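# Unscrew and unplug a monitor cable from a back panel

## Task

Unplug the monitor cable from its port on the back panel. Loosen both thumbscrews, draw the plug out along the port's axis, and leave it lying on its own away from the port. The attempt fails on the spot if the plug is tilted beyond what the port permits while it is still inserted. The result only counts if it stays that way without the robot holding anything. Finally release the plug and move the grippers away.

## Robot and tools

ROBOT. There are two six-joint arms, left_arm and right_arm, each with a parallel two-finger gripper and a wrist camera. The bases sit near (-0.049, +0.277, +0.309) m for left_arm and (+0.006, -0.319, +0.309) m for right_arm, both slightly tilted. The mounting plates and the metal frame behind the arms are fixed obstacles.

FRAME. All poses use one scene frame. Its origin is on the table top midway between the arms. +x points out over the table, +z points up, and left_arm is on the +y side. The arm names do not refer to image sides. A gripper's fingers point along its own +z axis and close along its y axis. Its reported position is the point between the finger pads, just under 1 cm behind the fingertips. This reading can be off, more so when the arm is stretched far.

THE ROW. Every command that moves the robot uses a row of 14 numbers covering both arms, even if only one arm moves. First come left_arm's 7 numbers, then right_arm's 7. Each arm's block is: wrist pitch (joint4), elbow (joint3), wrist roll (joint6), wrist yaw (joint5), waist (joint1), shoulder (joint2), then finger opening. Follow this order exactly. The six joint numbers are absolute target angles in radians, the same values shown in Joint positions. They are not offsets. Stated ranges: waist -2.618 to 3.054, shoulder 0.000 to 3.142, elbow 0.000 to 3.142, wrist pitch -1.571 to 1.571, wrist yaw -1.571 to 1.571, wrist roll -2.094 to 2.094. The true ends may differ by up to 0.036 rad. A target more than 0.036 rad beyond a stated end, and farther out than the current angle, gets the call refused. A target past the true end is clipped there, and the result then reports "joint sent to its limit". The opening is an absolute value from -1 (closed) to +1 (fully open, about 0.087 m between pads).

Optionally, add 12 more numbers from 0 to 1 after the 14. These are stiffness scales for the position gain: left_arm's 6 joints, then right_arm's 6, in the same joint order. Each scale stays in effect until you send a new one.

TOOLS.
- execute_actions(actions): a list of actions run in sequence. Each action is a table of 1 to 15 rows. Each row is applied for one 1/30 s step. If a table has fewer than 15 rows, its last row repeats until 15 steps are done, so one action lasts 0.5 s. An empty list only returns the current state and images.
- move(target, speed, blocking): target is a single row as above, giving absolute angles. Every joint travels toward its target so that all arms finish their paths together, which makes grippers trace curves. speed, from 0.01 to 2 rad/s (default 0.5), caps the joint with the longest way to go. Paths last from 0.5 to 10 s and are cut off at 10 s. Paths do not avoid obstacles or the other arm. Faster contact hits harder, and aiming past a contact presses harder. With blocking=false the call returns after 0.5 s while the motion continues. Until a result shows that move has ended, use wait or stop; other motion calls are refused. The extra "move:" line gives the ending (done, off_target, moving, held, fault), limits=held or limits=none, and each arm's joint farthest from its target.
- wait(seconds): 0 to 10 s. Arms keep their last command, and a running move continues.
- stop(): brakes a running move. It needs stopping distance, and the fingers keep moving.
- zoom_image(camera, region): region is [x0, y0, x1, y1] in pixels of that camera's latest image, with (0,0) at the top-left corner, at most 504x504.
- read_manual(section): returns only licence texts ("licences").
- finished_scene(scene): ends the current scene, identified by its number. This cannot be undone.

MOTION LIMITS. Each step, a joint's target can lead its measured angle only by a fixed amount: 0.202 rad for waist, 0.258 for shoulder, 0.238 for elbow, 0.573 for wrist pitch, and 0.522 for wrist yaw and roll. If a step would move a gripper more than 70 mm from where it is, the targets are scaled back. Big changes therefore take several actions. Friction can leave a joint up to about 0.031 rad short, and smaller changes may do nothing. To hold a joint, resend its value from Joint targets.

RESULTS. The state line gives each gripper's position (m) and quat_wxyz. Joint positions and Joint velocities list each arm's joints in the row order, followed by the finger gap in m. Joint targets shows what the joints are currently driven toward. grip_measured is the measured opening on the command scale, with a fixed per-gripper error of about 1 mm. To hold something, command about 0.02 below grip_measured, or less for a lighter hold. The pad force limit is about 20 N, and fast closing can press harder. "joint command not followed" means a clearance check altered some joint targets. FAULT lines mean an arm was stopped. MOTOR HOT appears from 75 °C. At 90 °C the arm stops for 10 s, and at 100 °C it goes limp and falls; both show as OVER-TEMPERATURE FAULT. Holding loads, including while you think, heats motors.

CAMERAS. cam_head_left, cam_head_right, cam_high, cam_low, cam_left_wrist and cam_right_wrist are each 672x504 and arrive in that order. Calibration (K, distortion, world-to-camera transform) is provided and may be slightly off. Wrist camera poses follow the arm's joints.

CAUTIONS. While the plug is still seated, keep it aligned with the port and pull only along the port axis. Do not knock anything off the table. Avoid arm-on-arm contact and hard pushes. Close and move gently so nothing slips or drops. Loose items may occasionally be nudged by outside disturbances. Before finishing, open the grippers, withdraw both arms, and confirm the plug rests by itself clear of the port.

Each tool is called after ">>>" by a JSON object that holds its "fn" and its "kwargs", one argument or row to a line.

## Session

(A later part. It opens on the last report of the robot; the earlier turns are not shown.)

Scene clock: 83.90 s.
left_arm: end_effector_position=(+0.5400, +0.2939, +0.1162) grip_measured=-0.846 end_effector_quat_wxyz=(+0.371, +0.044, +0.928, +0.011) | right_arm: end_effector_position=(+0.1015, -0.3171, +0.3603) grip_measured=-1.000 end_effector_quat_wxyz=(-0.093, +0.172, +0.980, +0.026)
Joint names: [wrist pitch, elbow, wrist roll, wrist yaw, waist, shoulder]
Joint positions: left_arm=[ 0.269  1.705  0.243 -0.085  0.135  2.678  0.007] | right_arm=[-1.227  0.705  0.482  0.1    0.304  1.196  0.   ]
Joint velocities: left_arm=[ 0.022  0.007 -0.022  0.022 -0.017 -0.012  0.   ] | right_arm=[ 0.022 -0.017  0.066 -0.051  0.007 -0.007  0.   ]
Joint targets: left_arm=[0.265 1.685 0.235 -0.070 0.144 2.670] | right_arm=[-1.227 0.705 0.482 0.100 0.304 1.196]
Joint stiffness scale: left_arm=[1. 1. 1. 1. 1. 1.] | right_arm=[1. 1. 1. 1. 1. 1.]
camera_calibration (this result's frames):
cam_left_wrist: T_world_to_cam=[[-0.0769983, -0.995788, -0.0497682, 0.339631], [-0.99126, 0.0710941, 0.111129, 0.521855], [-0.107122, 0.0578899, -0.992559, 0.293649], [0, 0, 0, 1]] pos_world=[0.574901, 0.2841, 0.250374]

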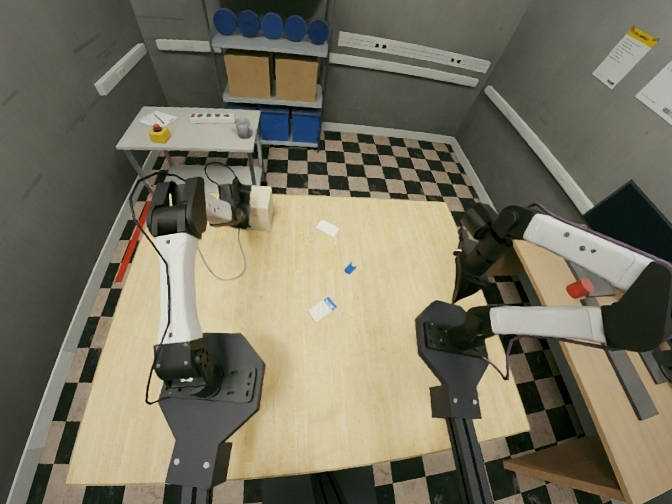

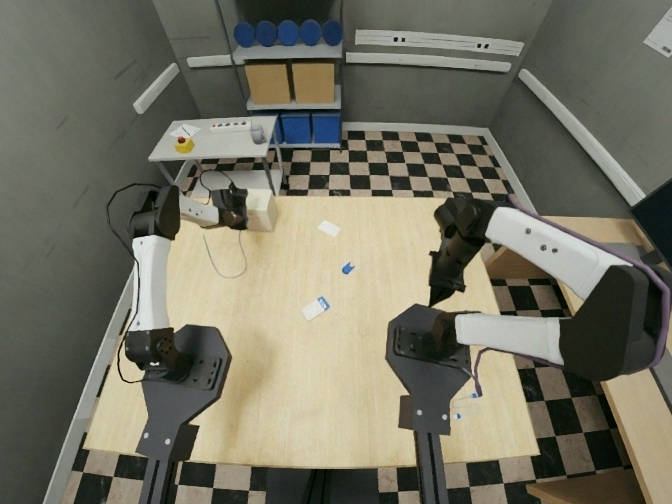

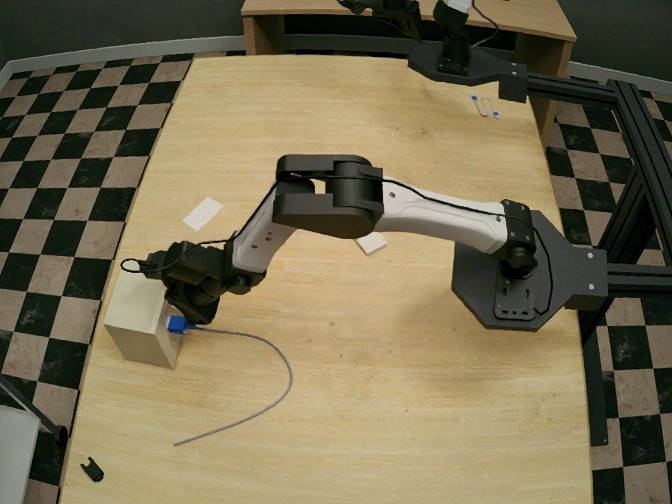

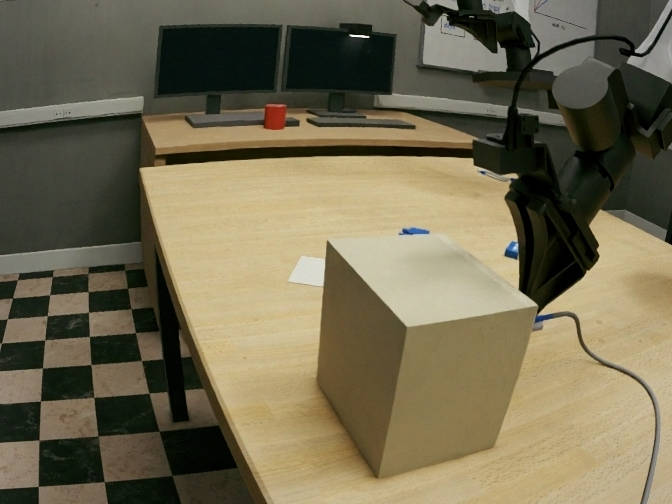

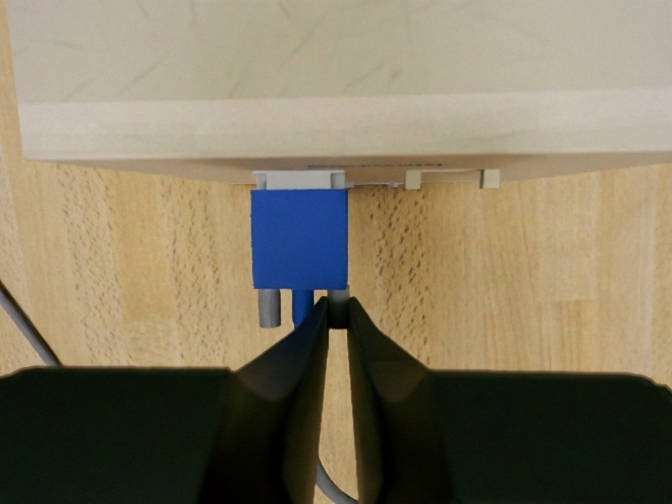

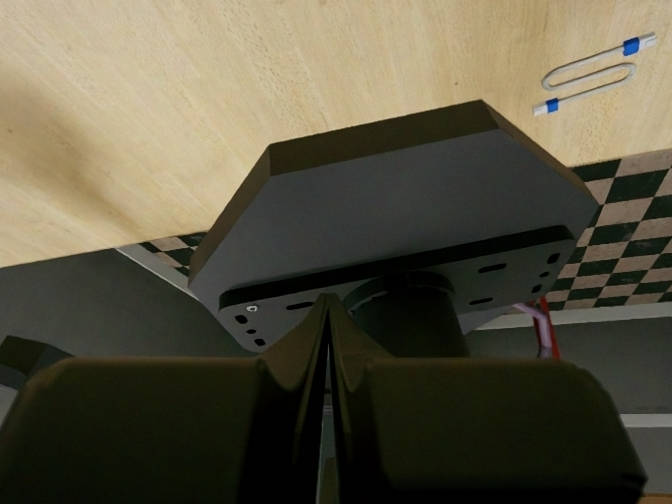

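>>> {"fn": "move", "kwargs": {
  "target": [0.275,1.688,0.045,0.25,0.247,2.671,-0.89,-1.227,0.705,0.482,0.1,0.304,1.196,-1],
  "speed": 0.25
}}

>>> {"fn": "zoom_image", "kwargs": {
  "camera": "cam_left_wrist",
  "region": [230, 150, 390, 350]
}}

Scene clock: 86.40 s.
left_arm: end_effector_position=(+0.5401, +0.2953, +0.1180) grip_measured=-0.846 end_effector_quat_wxyz=(+0.384, -0.029, +0.913, -0.137) | right_arm: end_effector_position=(+0.1015, -0.3171, +0.3603) grip_measured=-1.000 end_effector_quat_wxyz=(-0.093, +0.172, +0.980, +0.026)
Joint names: [wrist pitch, elbow, wrist roll, wrist yaw, waist, shoulder]
Joint positions: left_arm=[0.278 1.705 0.062 0.216 0.235 2.678 0.007] | right_arm=[-1.227  0.705  0.482  0.1    0.304  1.196  0.   ]
Joint velocities: left_arm=[-0.022 -0.007 -0.066  0.022 -0.007  0.007 -0.001] | right_arm=[-0.022 -0.007  0.007  0.037  0.012  0.002  0.   ]
Joint targets: left_arm=[0.275 1.688 0.045 0.250 0.247 2.671] | right_arm=[-1.227 0.705 0.482 0.100 0.304 1.196]
Joint stiffness scale: left_arm=[1. 1. 1. 1. 1. 1.] | right_arm=[1. 1. 1. 1. 1. 1.]
move: off_target (left_arm); limits=none; left_arm: farthest joint: the wrist yaw, 0.034 radians from its target (0.336 radians at the start); right_arm: farthest joint: the waist, 0.000 radians from its target (0.000 radians at the start)
camera_calibration (this result's frames):
cam_left_wrist: T_world_to_cam=[[-0.0565928, -0.959936, 0.274447, 0.281309], [-0.99519, 0.0762547, 0.0615023, 0.528137], [-0.0799661, -0.269646, -0.959634, 0.373486], [0, 0, 0, 1]] pos_world=[0.571383, 0.330475, 0.248724]

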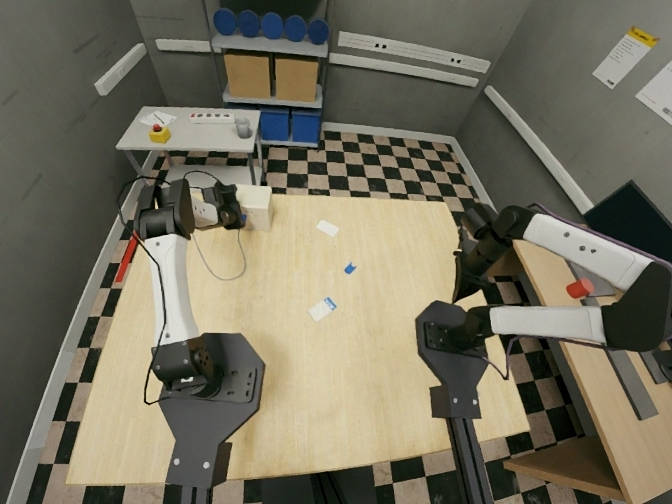

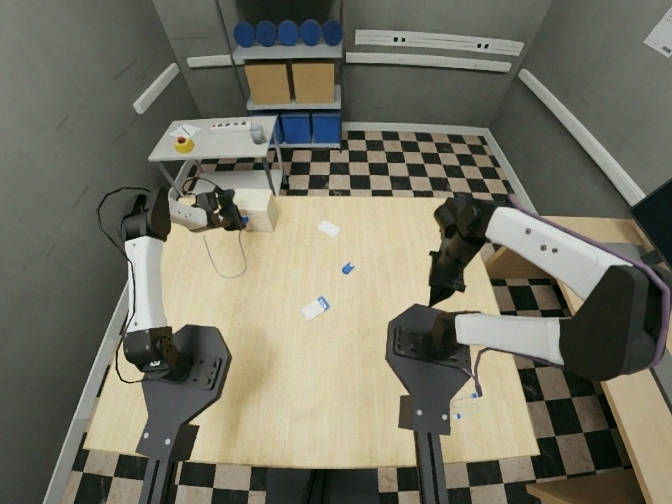

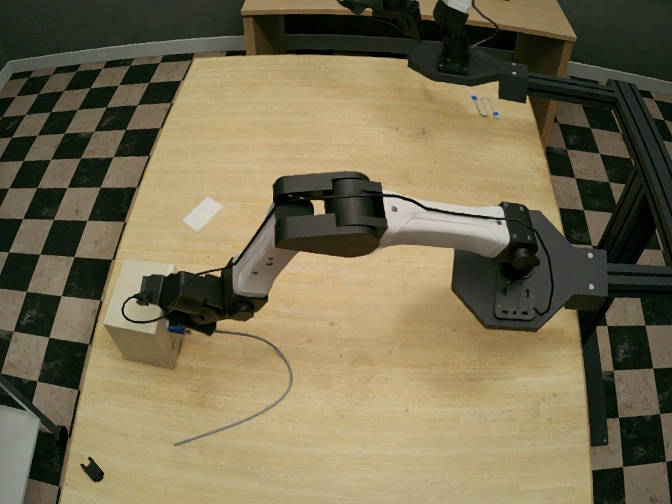

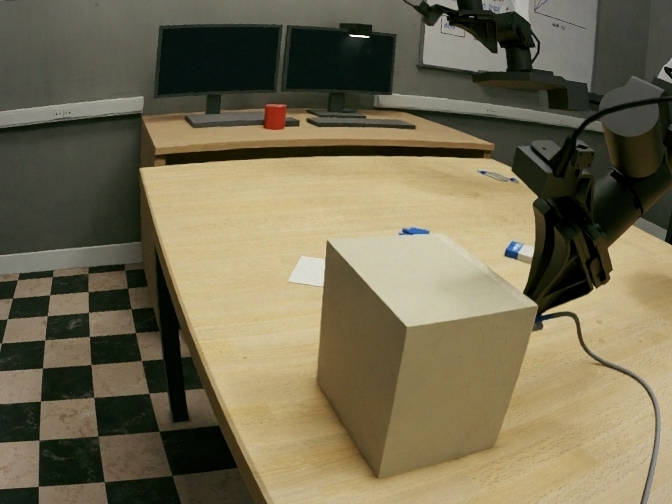

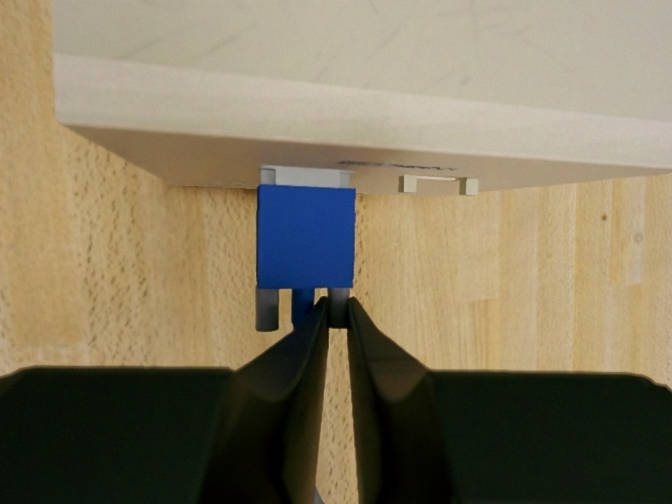

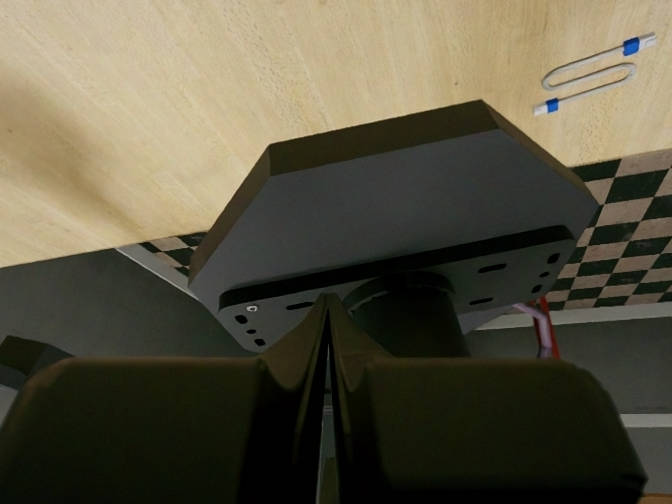

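Region (230, 150, 390, 350) of cam_left_wrist's 672x504 image, scaled by 2.520, with more detail than that image has; it fills the left 403 columns of this view, and the rest is white.

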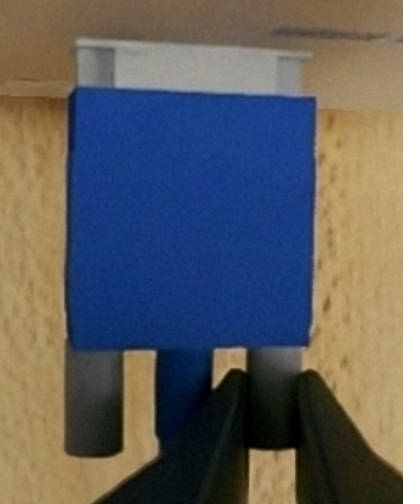

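>>> {"fn": "move", "kwargs": {
  "target": [0.275,1.688,0.06,0.22,0.24,2.671,-0.74,-1.227,0.705,0.482,0.1,0.304,1.196,-1]
}}

>>> {"fn": "move", "kwargs": {
  "target": [0.224,1.649,0.06,0.22,0.24,2.601,-0.74,-1.227,0.705,0.482,0.1,0.304,1.196,-1],
  "speed": 0.2
}}

>>> {"fn": "move", "kwargs": {
  "target": [0.224,1.649,0.25,-0.097,0.173,2.601,-0.74,-1.227,0.705,0.482,0.1,0.304,1.196,-1],
  "speed": 0.4
}}

Scene clock: 89.17 s.
left_arm: end_effector_position=(+0.5398, +0.2940, +0.1179) grip_measured=-0.740 end_effector_quat_wxyz=(+0.384, -0.028, +0.912, -0.139) | right_arm: end_effector_position=(+0.1015, -0.3171, +0.3603) grip_measured=-1.000 end_effector_quat_wxyz=(-0.093, +0.172, +0.980, +0.026)
Joint names: [wrist pitch, elbow, wrist roll, wrist yaw, waist, shoulder]
Joint positions: left_arm=[0.277 1.705 0.062 0.22  0.235 2.679 0.011] | right_arm=[-1.227  0.705  0.482  0.1    0.304  1.196  0.   ]
Joint velocities: left_arm=[ 0.066 -0.002 -0.066 -0.037  0.012  0.012 -0.   ] | right_arm=[-0.037  0.012 -0.066  0.037 -0.002 -0.007  0.   ]
Joint targets: left_arm=[0.275 1.688 0.060 0.220 0.240 2.671] | right_arm=[-1.227 0.705 0.482 0.100 0.304 1.196]
Joint stiffness scale: left_arm=[1. 1. 1. 1. 1. 1.] | right_arm=[1. 1. 1. 1. 1. 1.]
move: done; limits=none; left_arm: farthest joint: the elbow, 0.017 radians from its target (0.017 radians at the start); right_arm: farthest joint: the waist, 0.000 radians from its target (0.000 radians at the start)
camera_calibration (this result's frames):
cam_left_wrist: T_world_to_cam=[[-0.0595652, -0.958676, 0.278194, 0.280843], [-0.994864, 0.0798593, 0.0621863, 0.526547], [-0.081833, -0.273061, -0.95851, 0.374882], [0, 0, 0, 1]] pos_world=[0.571249, 0.329553, 0.248455]

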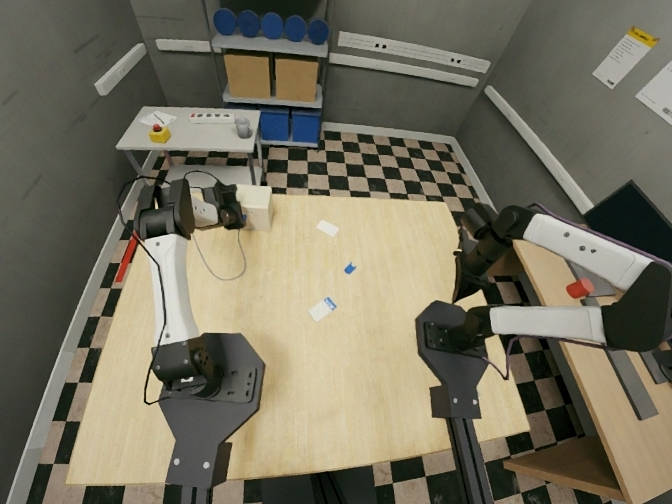

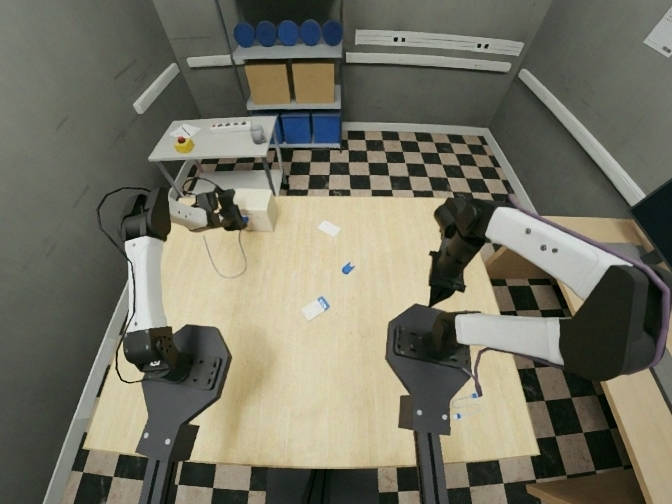

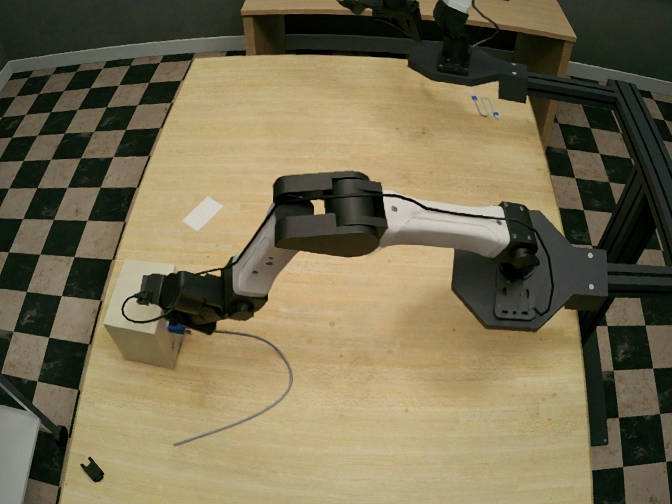

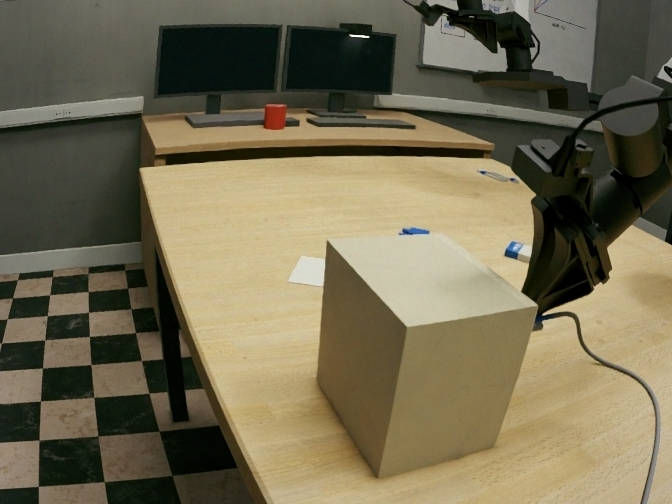

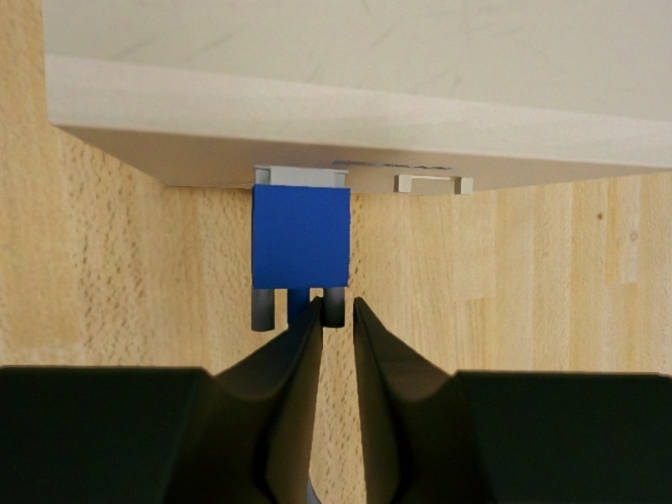

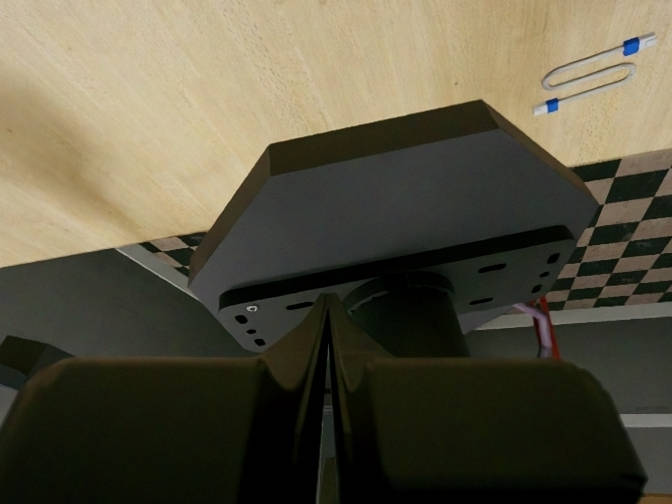

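Scene clock: 90.23 s.
left_arm: end_effector_position=(+0.5416, +0.2993, +0.1443) grip_measured=-0.740 end_effector_quat_wxyz=(+0.388, -0.029, +0.911, -0.137) | right_arm: end_effector_position=(+0.1015, -0.3171, +0.3603) grip_measured=-1.000 end_effector_quat_wxyz=(-0.093, +0.172, +0.980, +0.026)
Joint names: [wrist pitch, elbow, wrist roll, wrist yaw, waist, shoulder]
Joint positions: left_arm=[0.243 1.672 0.062 0.217 0.235 2.603 0.011] | right_arm=[-1.227  0.705  0.482  0.1    0.304  1.196  0.   ]
Joint velocities: left_arm=[-0.007 -0.007 -0.037 -0.007 -0.007  0.007 -0.   ] | right_arm=[-0.022 -0.027 -0.007 -0.037 -0.012 -0.002  0.   ]
Joint targets: left_arm=[0.224 1.649 0.060 0.220 0.240 2.601] | right_arm=[-1.227 0.705 0.482 0.100 0.304 1.196]
Joint stiffness scale: left_arm=[1. 1. 1. 1. 1. 1.] | right_arm=[1. 1. 1. 1. 1. 1.]
move: off_target (left_arm); limits=none; left_arm: farthest joint: the elbow, 0.023 radians from its target (0.056 radians at the start); right_arm: farthest joint: the waist, 0.000 radians from its target (0.000 radians at the start)
camera_calibration (this result's frames):
cam_left_wrist: T_world_to_cam=[[-0.0584232, -0.959841, 0.274395, 0.278928], [-0.995625, 0.0761018, 0.0542212, 0.52902], [-0.0729257, -0.270027, -0.960087, 0.396278], [0, 0, 0, 1]] pos_world=[0.5719, 0.334473, 0.275241]

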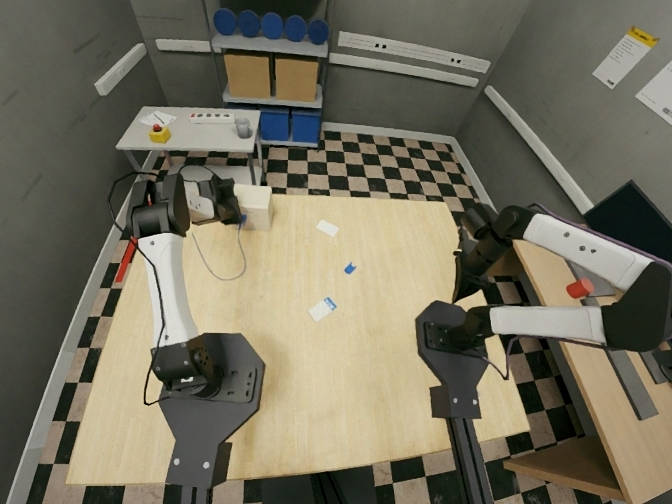

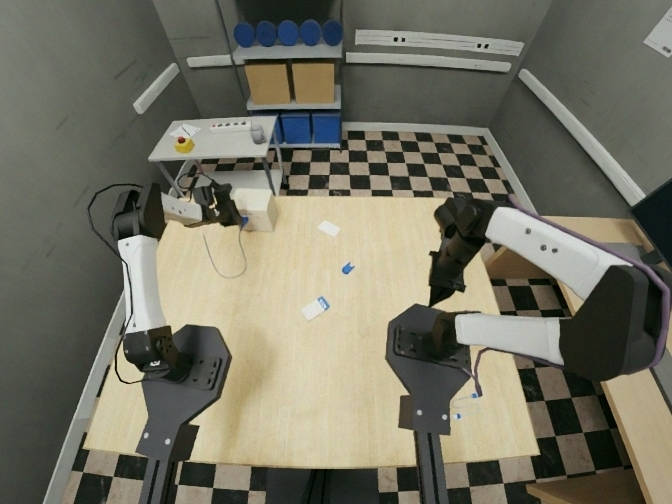

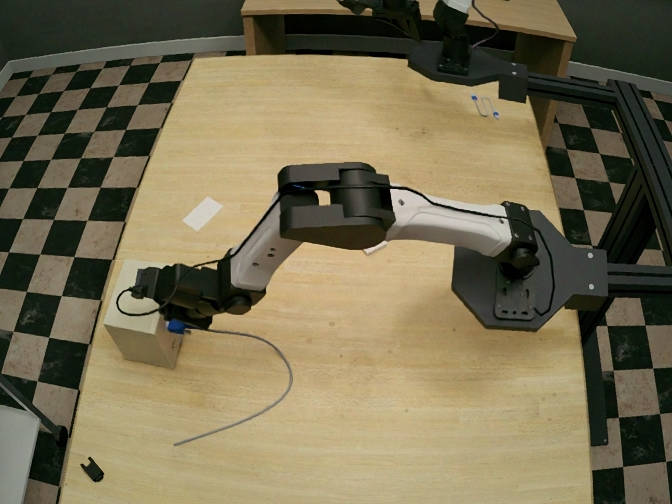

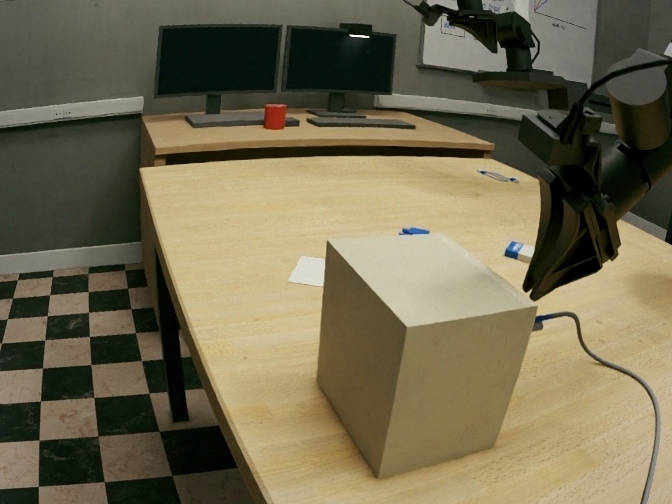

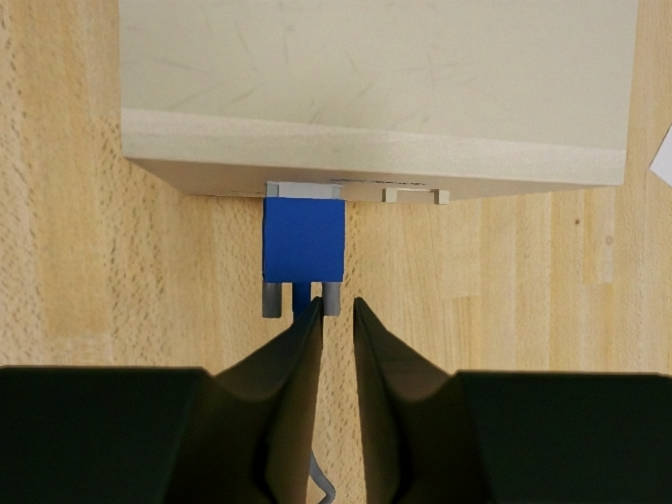

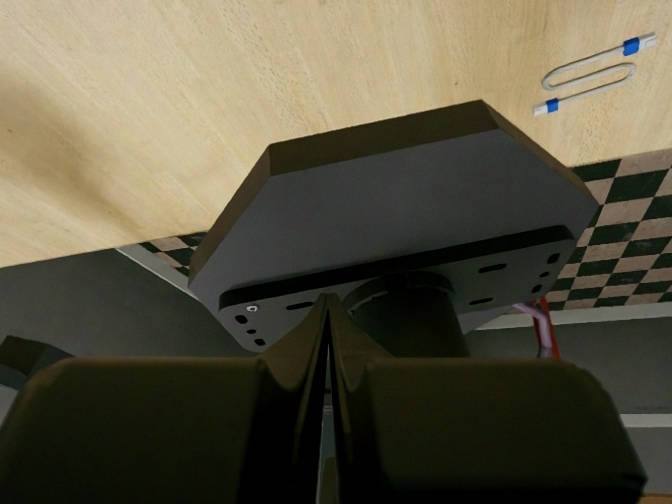

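Scene clock: 91.77 s.
left_arm: end_effector_position=(+0.5405, +0.3255, +0.1392) grip_measured=-0.740 end_effector_quat_wxyz=(+0.374, +0.023, +0.927, +0.022) | right_arm: end_effector_position=(+0.1015, -0.3171, +0.3603) grip_measured=-1.000 end_effector_quat_wxyz=(-0.093, +0.172, +0.980, +0.026)
Joint names: [wrist pitch, elbow, wrist roll, wrist yaw, waist, shoulder]
Joint positions: left_arm=[ 0.243  1.672  0.243 -0.085  0.179  2.603  0.011] | right_arm=[-1.227  0.705  0.482  0.1    0.304  1.196  0.   ]
Joint velocities: left_arm=[-0.051 -0.017 -0.081 -0.022  0.017 -0.027 -0.001] | right_arm=[ 0.022 -0.022  0.022  0.037  0.027 -0.017  0.   ]
Joint targets: left_arm=[0.224 1.649 0.250 -0.097 0.173 2.601] | right_arm=[-1.227 0.705 0.482 0.100 0.304 1.196]
Joint stiffness scale: left_arm=[1. 1. 1. 1. 1. 1.] | right_arm=[1. 1. 1. 1. 1. 1.]
move: off_target (left_arm); limits=none; left_arm: farthest joint: the elbow, 0.023 radians from its target (0.023 radians at the start); right_arm: farthest joint: the waist, 0.000 radians from its target (0.000 radians at the start)
camera_calibration (this result's frames):
cam_left_wrist: T_world_to_cam=[[-0.0306083, -0.997984, -0.0555913, 0.348704], [-0.994385, 0.0247671, 0.102881, 0.535486], [-0.101297, 0.0584282, -0.993139, 0.311389], [0, 0, 0, 1]] pos_world=[0.574696, 0.316545, 0.273546]

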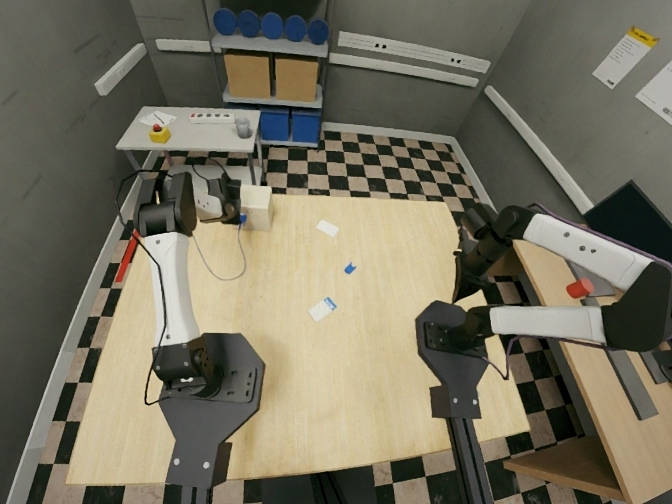

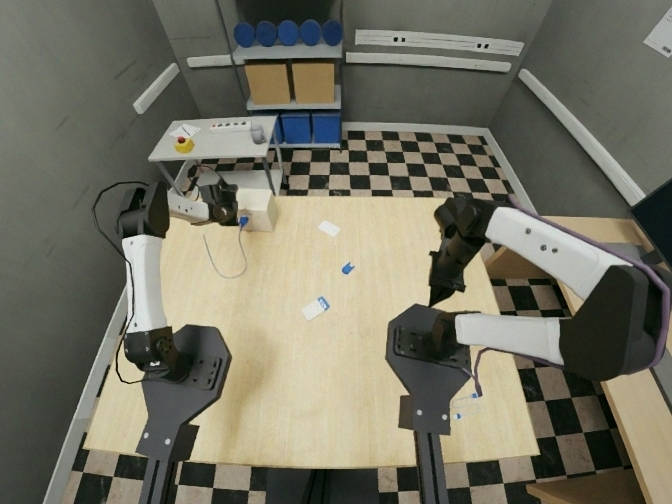

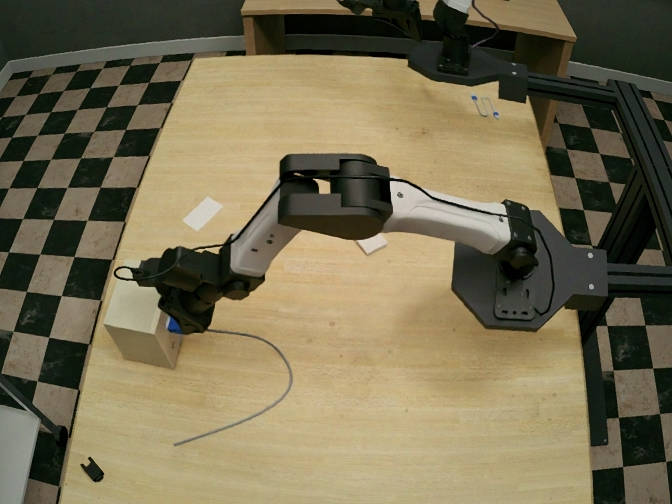

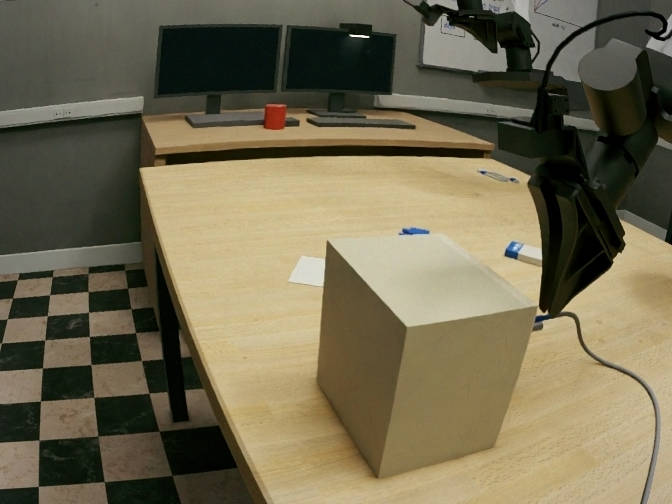

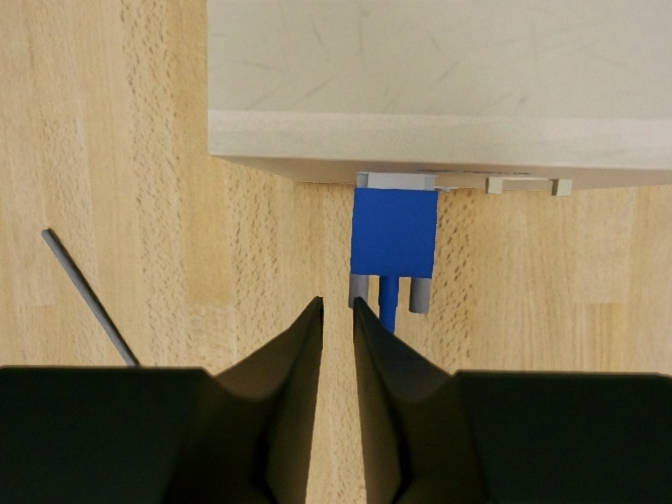

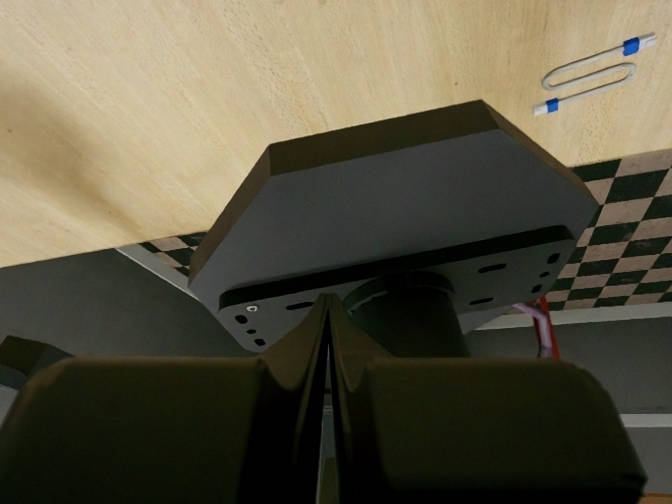

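>>> {"fn": "move", "kwargs": {
  "target": [0.224,1.649,0.25,-0.03,0.173,2.601,-0.74,-1.227,0.705,0.482,0.1,0.304,1.196,-1],
  "speed": 0.2
}}

Scene clock: 93.10 s.
left_arm: end_effector_position=(+0.5419, +0.3179, +0.1398) grip_measured=-0.740 end_effector_quat_wxyz=(+0.379, +0.032, +0.925, +0.002) | right_arm: end_effector_position=(+0.1015, -0.3171, +0.3603) grip_measured=-1.000 end_effector_quat_wxyz=(-0.093, +0.172, +0.980, +0.026)
Joint names: [wrist pitch, elbow, wrist roll, wrist yaw, waist, shoulder]
Joint positions: left_arm=[ 0.243  1.672  0.244 -0.041  0.179  2.603  0.011] | right_arm=[-1.227  0.705  0.482  0.1    0.304  1.196  0.   ]
Joint velocities: left_arm=[ 0.022  0.002 -0.007 -0.066 -0.002 -0.012  0.001] | right_arm=[-0.007  0.007  0.051  0.022  0.007 -0.007  0.   ]
Joint targets: left_arm=[0.224 1.649 0.250 -0.030 0.173 2.601] | right_arm=[-1.227 0.705 0.482 0.100 0.304 1.196]
Joint stiffness scale: left_arm=[1. 1. 1. 1. 1. 1.] | right_arm=[1. 1. 1. 1. 1. 1.]
move: off_target (left_arm); limits=none; left_arm: farthest joint: the elbow, 0.023 radians from its target (0.023 radians at the start); right_arm: farthest joint: the waist, 0.000 radians from its target (0.000 radians at the start)
camera_calibration (this result's frames):
cam_left_wrist: T_world_to_cam=[[-0.0608905, -0.997814, -0.0256775, 0.353432], [-0.9939, 0.0582415, 0.0936558, 0.52731], [-0.0919555, 0.0312236, -0.995273, 0.316501], [0, 0, 0, 1]] pos_world=[0.574717, 0.312065, 0.274695]

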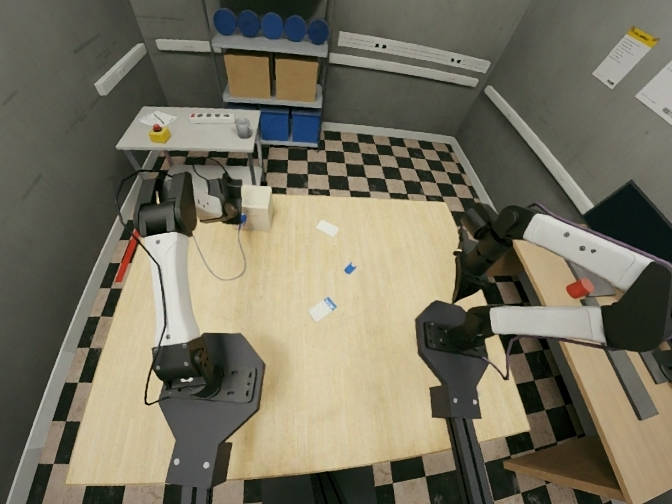

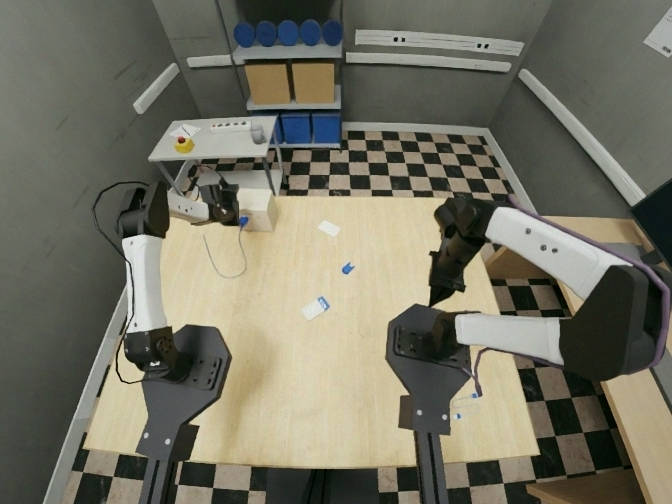

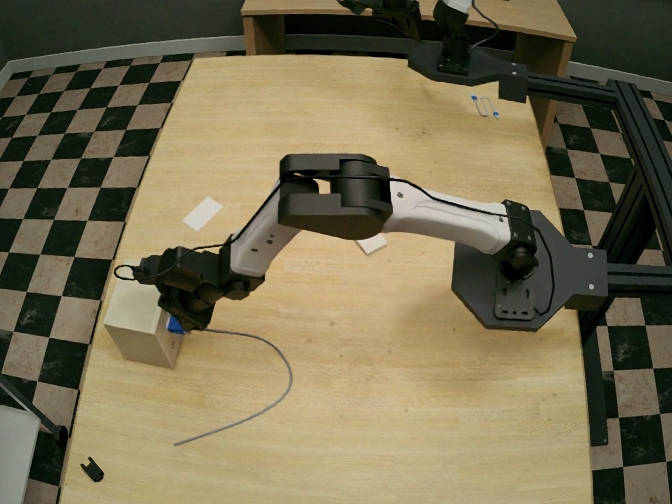

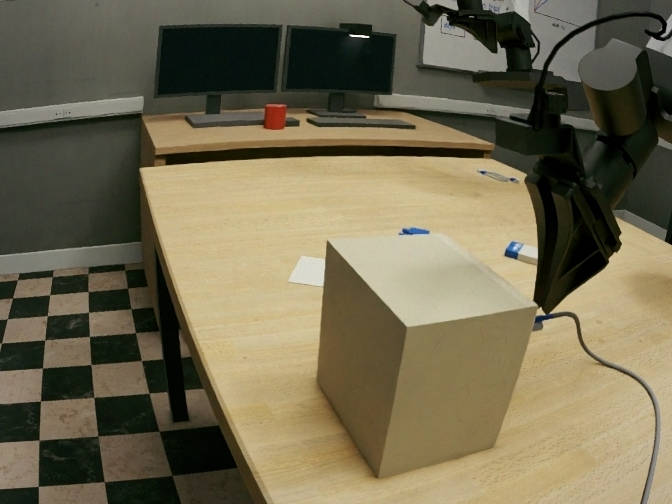

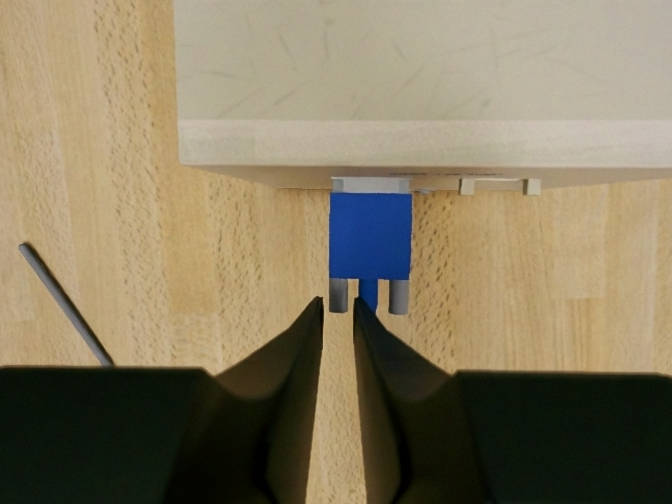

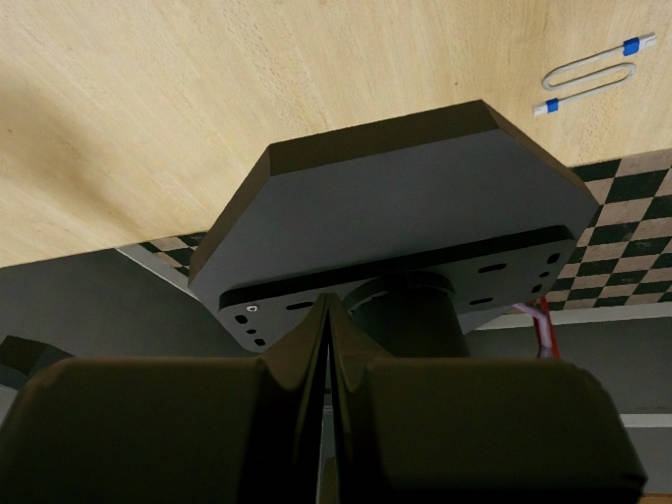

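>>> {"fn": "move", "kwargs": {
  "target": [0.281,1.718,0.25,-0.045,0.2,2.69,-0.74,-1.227,0.705,0.482,0.1,0.304,1.196,-1],
  "speed": 0.1
}}

Scene clock: 94.50 s.
left_arm: end_effector_position=(+0.5414, +0.3208, +0.1170) grip_measured=-0.740 end_effector_quat_wxyz=(+0.377, +0.028, +0.926, +0.005) | right_arm: end_effector_position=(+0.1015, -0.3171, +0.3603) grip_measured=-1.000 end_effector_quat_wxyz=(-0.093, +0.172, +0.980, +0.026)
Joint names: [wrist pitch, elbow, wrist roll, wrist yaw, waist, shoulder]
Joint positions: left_arm=[ 0.277  1.702  0.245 -0.041  0.19   2.669  0.011] | right_arm=[-1.227  0.705  0.482  0.1    0.304  1.196  0.   ]
Joint velocities: left_arm=[ 0.081  0.002 -0.037 -0.066 -0.022  0.007 -0.001] | right_arm=[ 0.007  0.017 -0.022  0.007 -0.002  0.012  0.   ]
Joint targets: left_arm=[0.281 1.718 0.250 -0.045 0.200 2.690] | right_arm=[-1.227 0.705 0.482 0.100 0.304 1.196]
Joint stiffness scale: left_arm=[1. 1. 1. 1. 1. 1.] | right_arm=[1. 1. 1. 1. 1. 1.]
move: off_target (left_arm); limits=none; left_arm: farthest joint: the shoulder, 0.021 radians from its target (0.087 radians at the start); right_arm: farthest joint: the waist, 0.000 radians from its target (0.000 radians at the start)
camera_calibration (this result's frames):
cam_left_wrist: T_world_to_cam=[[-0.051355, -0.998314, -0.0270483, 0.350802], [-0.994163, 0.0485307, 0.0963617, 0.531733], [-0.0948866, 0.0318391, -0.994979, 0.294986], [0, 0, 0, 1]] pos_world=[0.574634, 0.315013, 0.251755]

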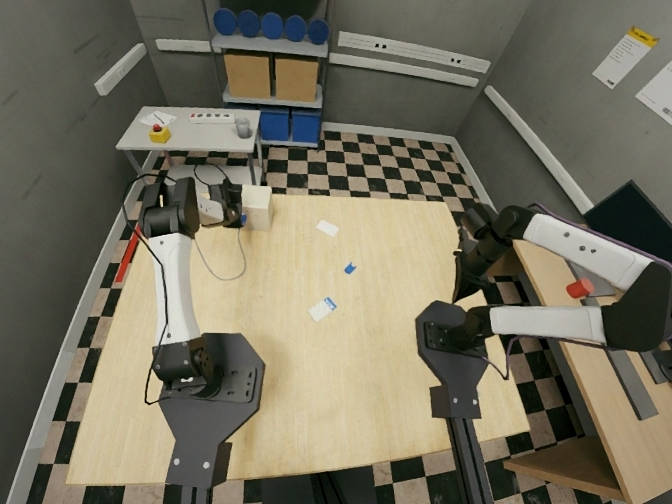

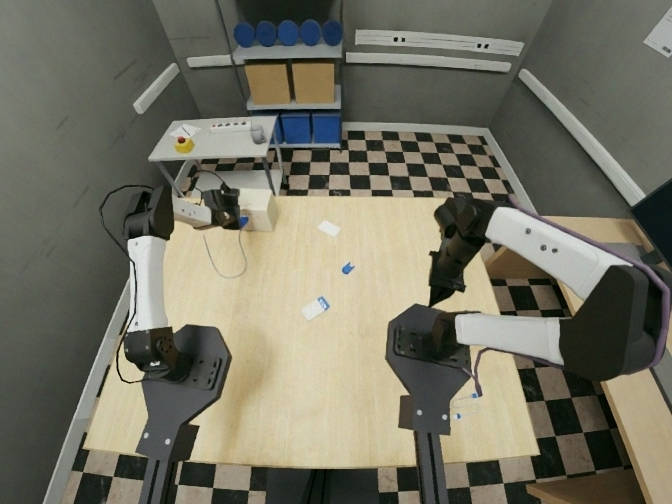

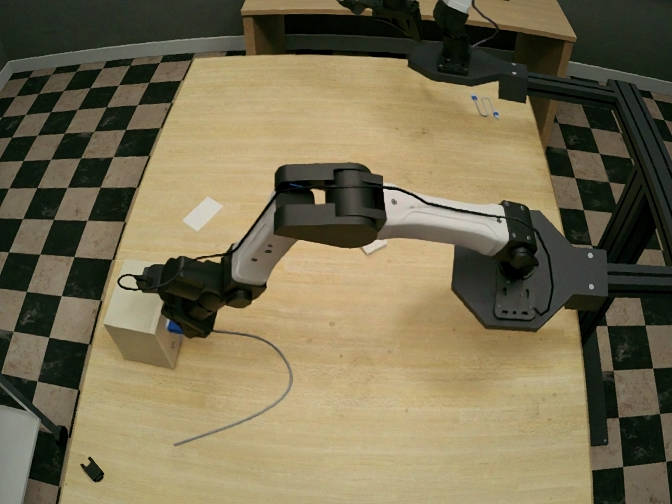

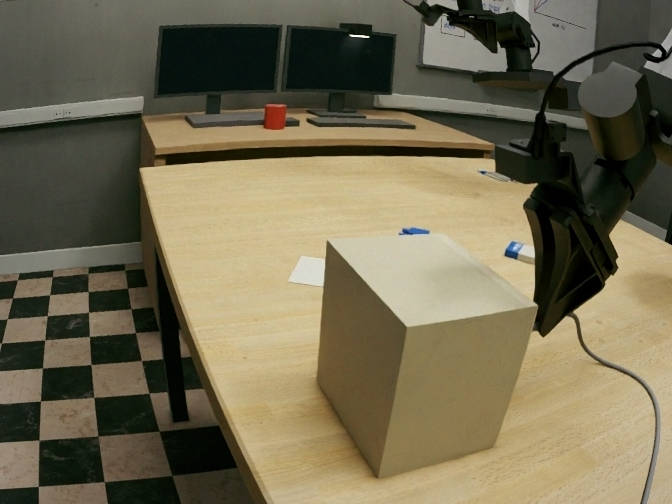

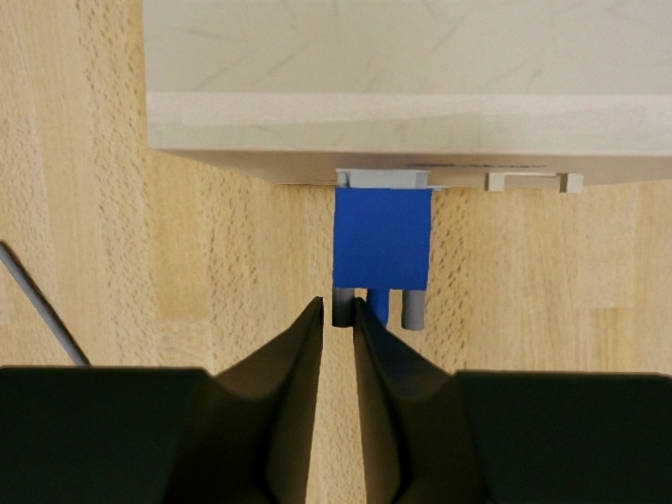

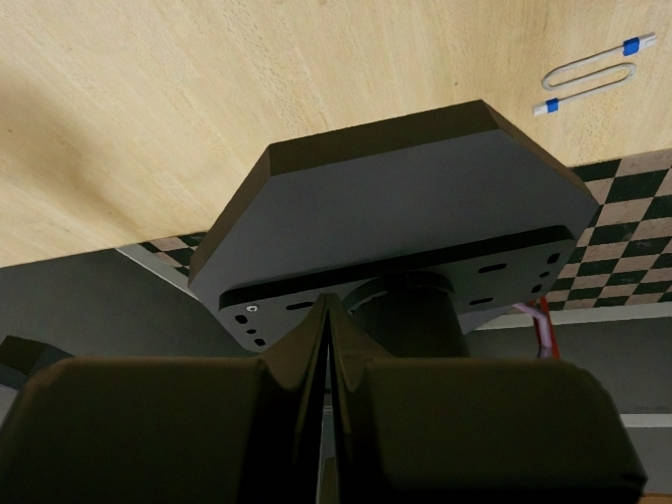

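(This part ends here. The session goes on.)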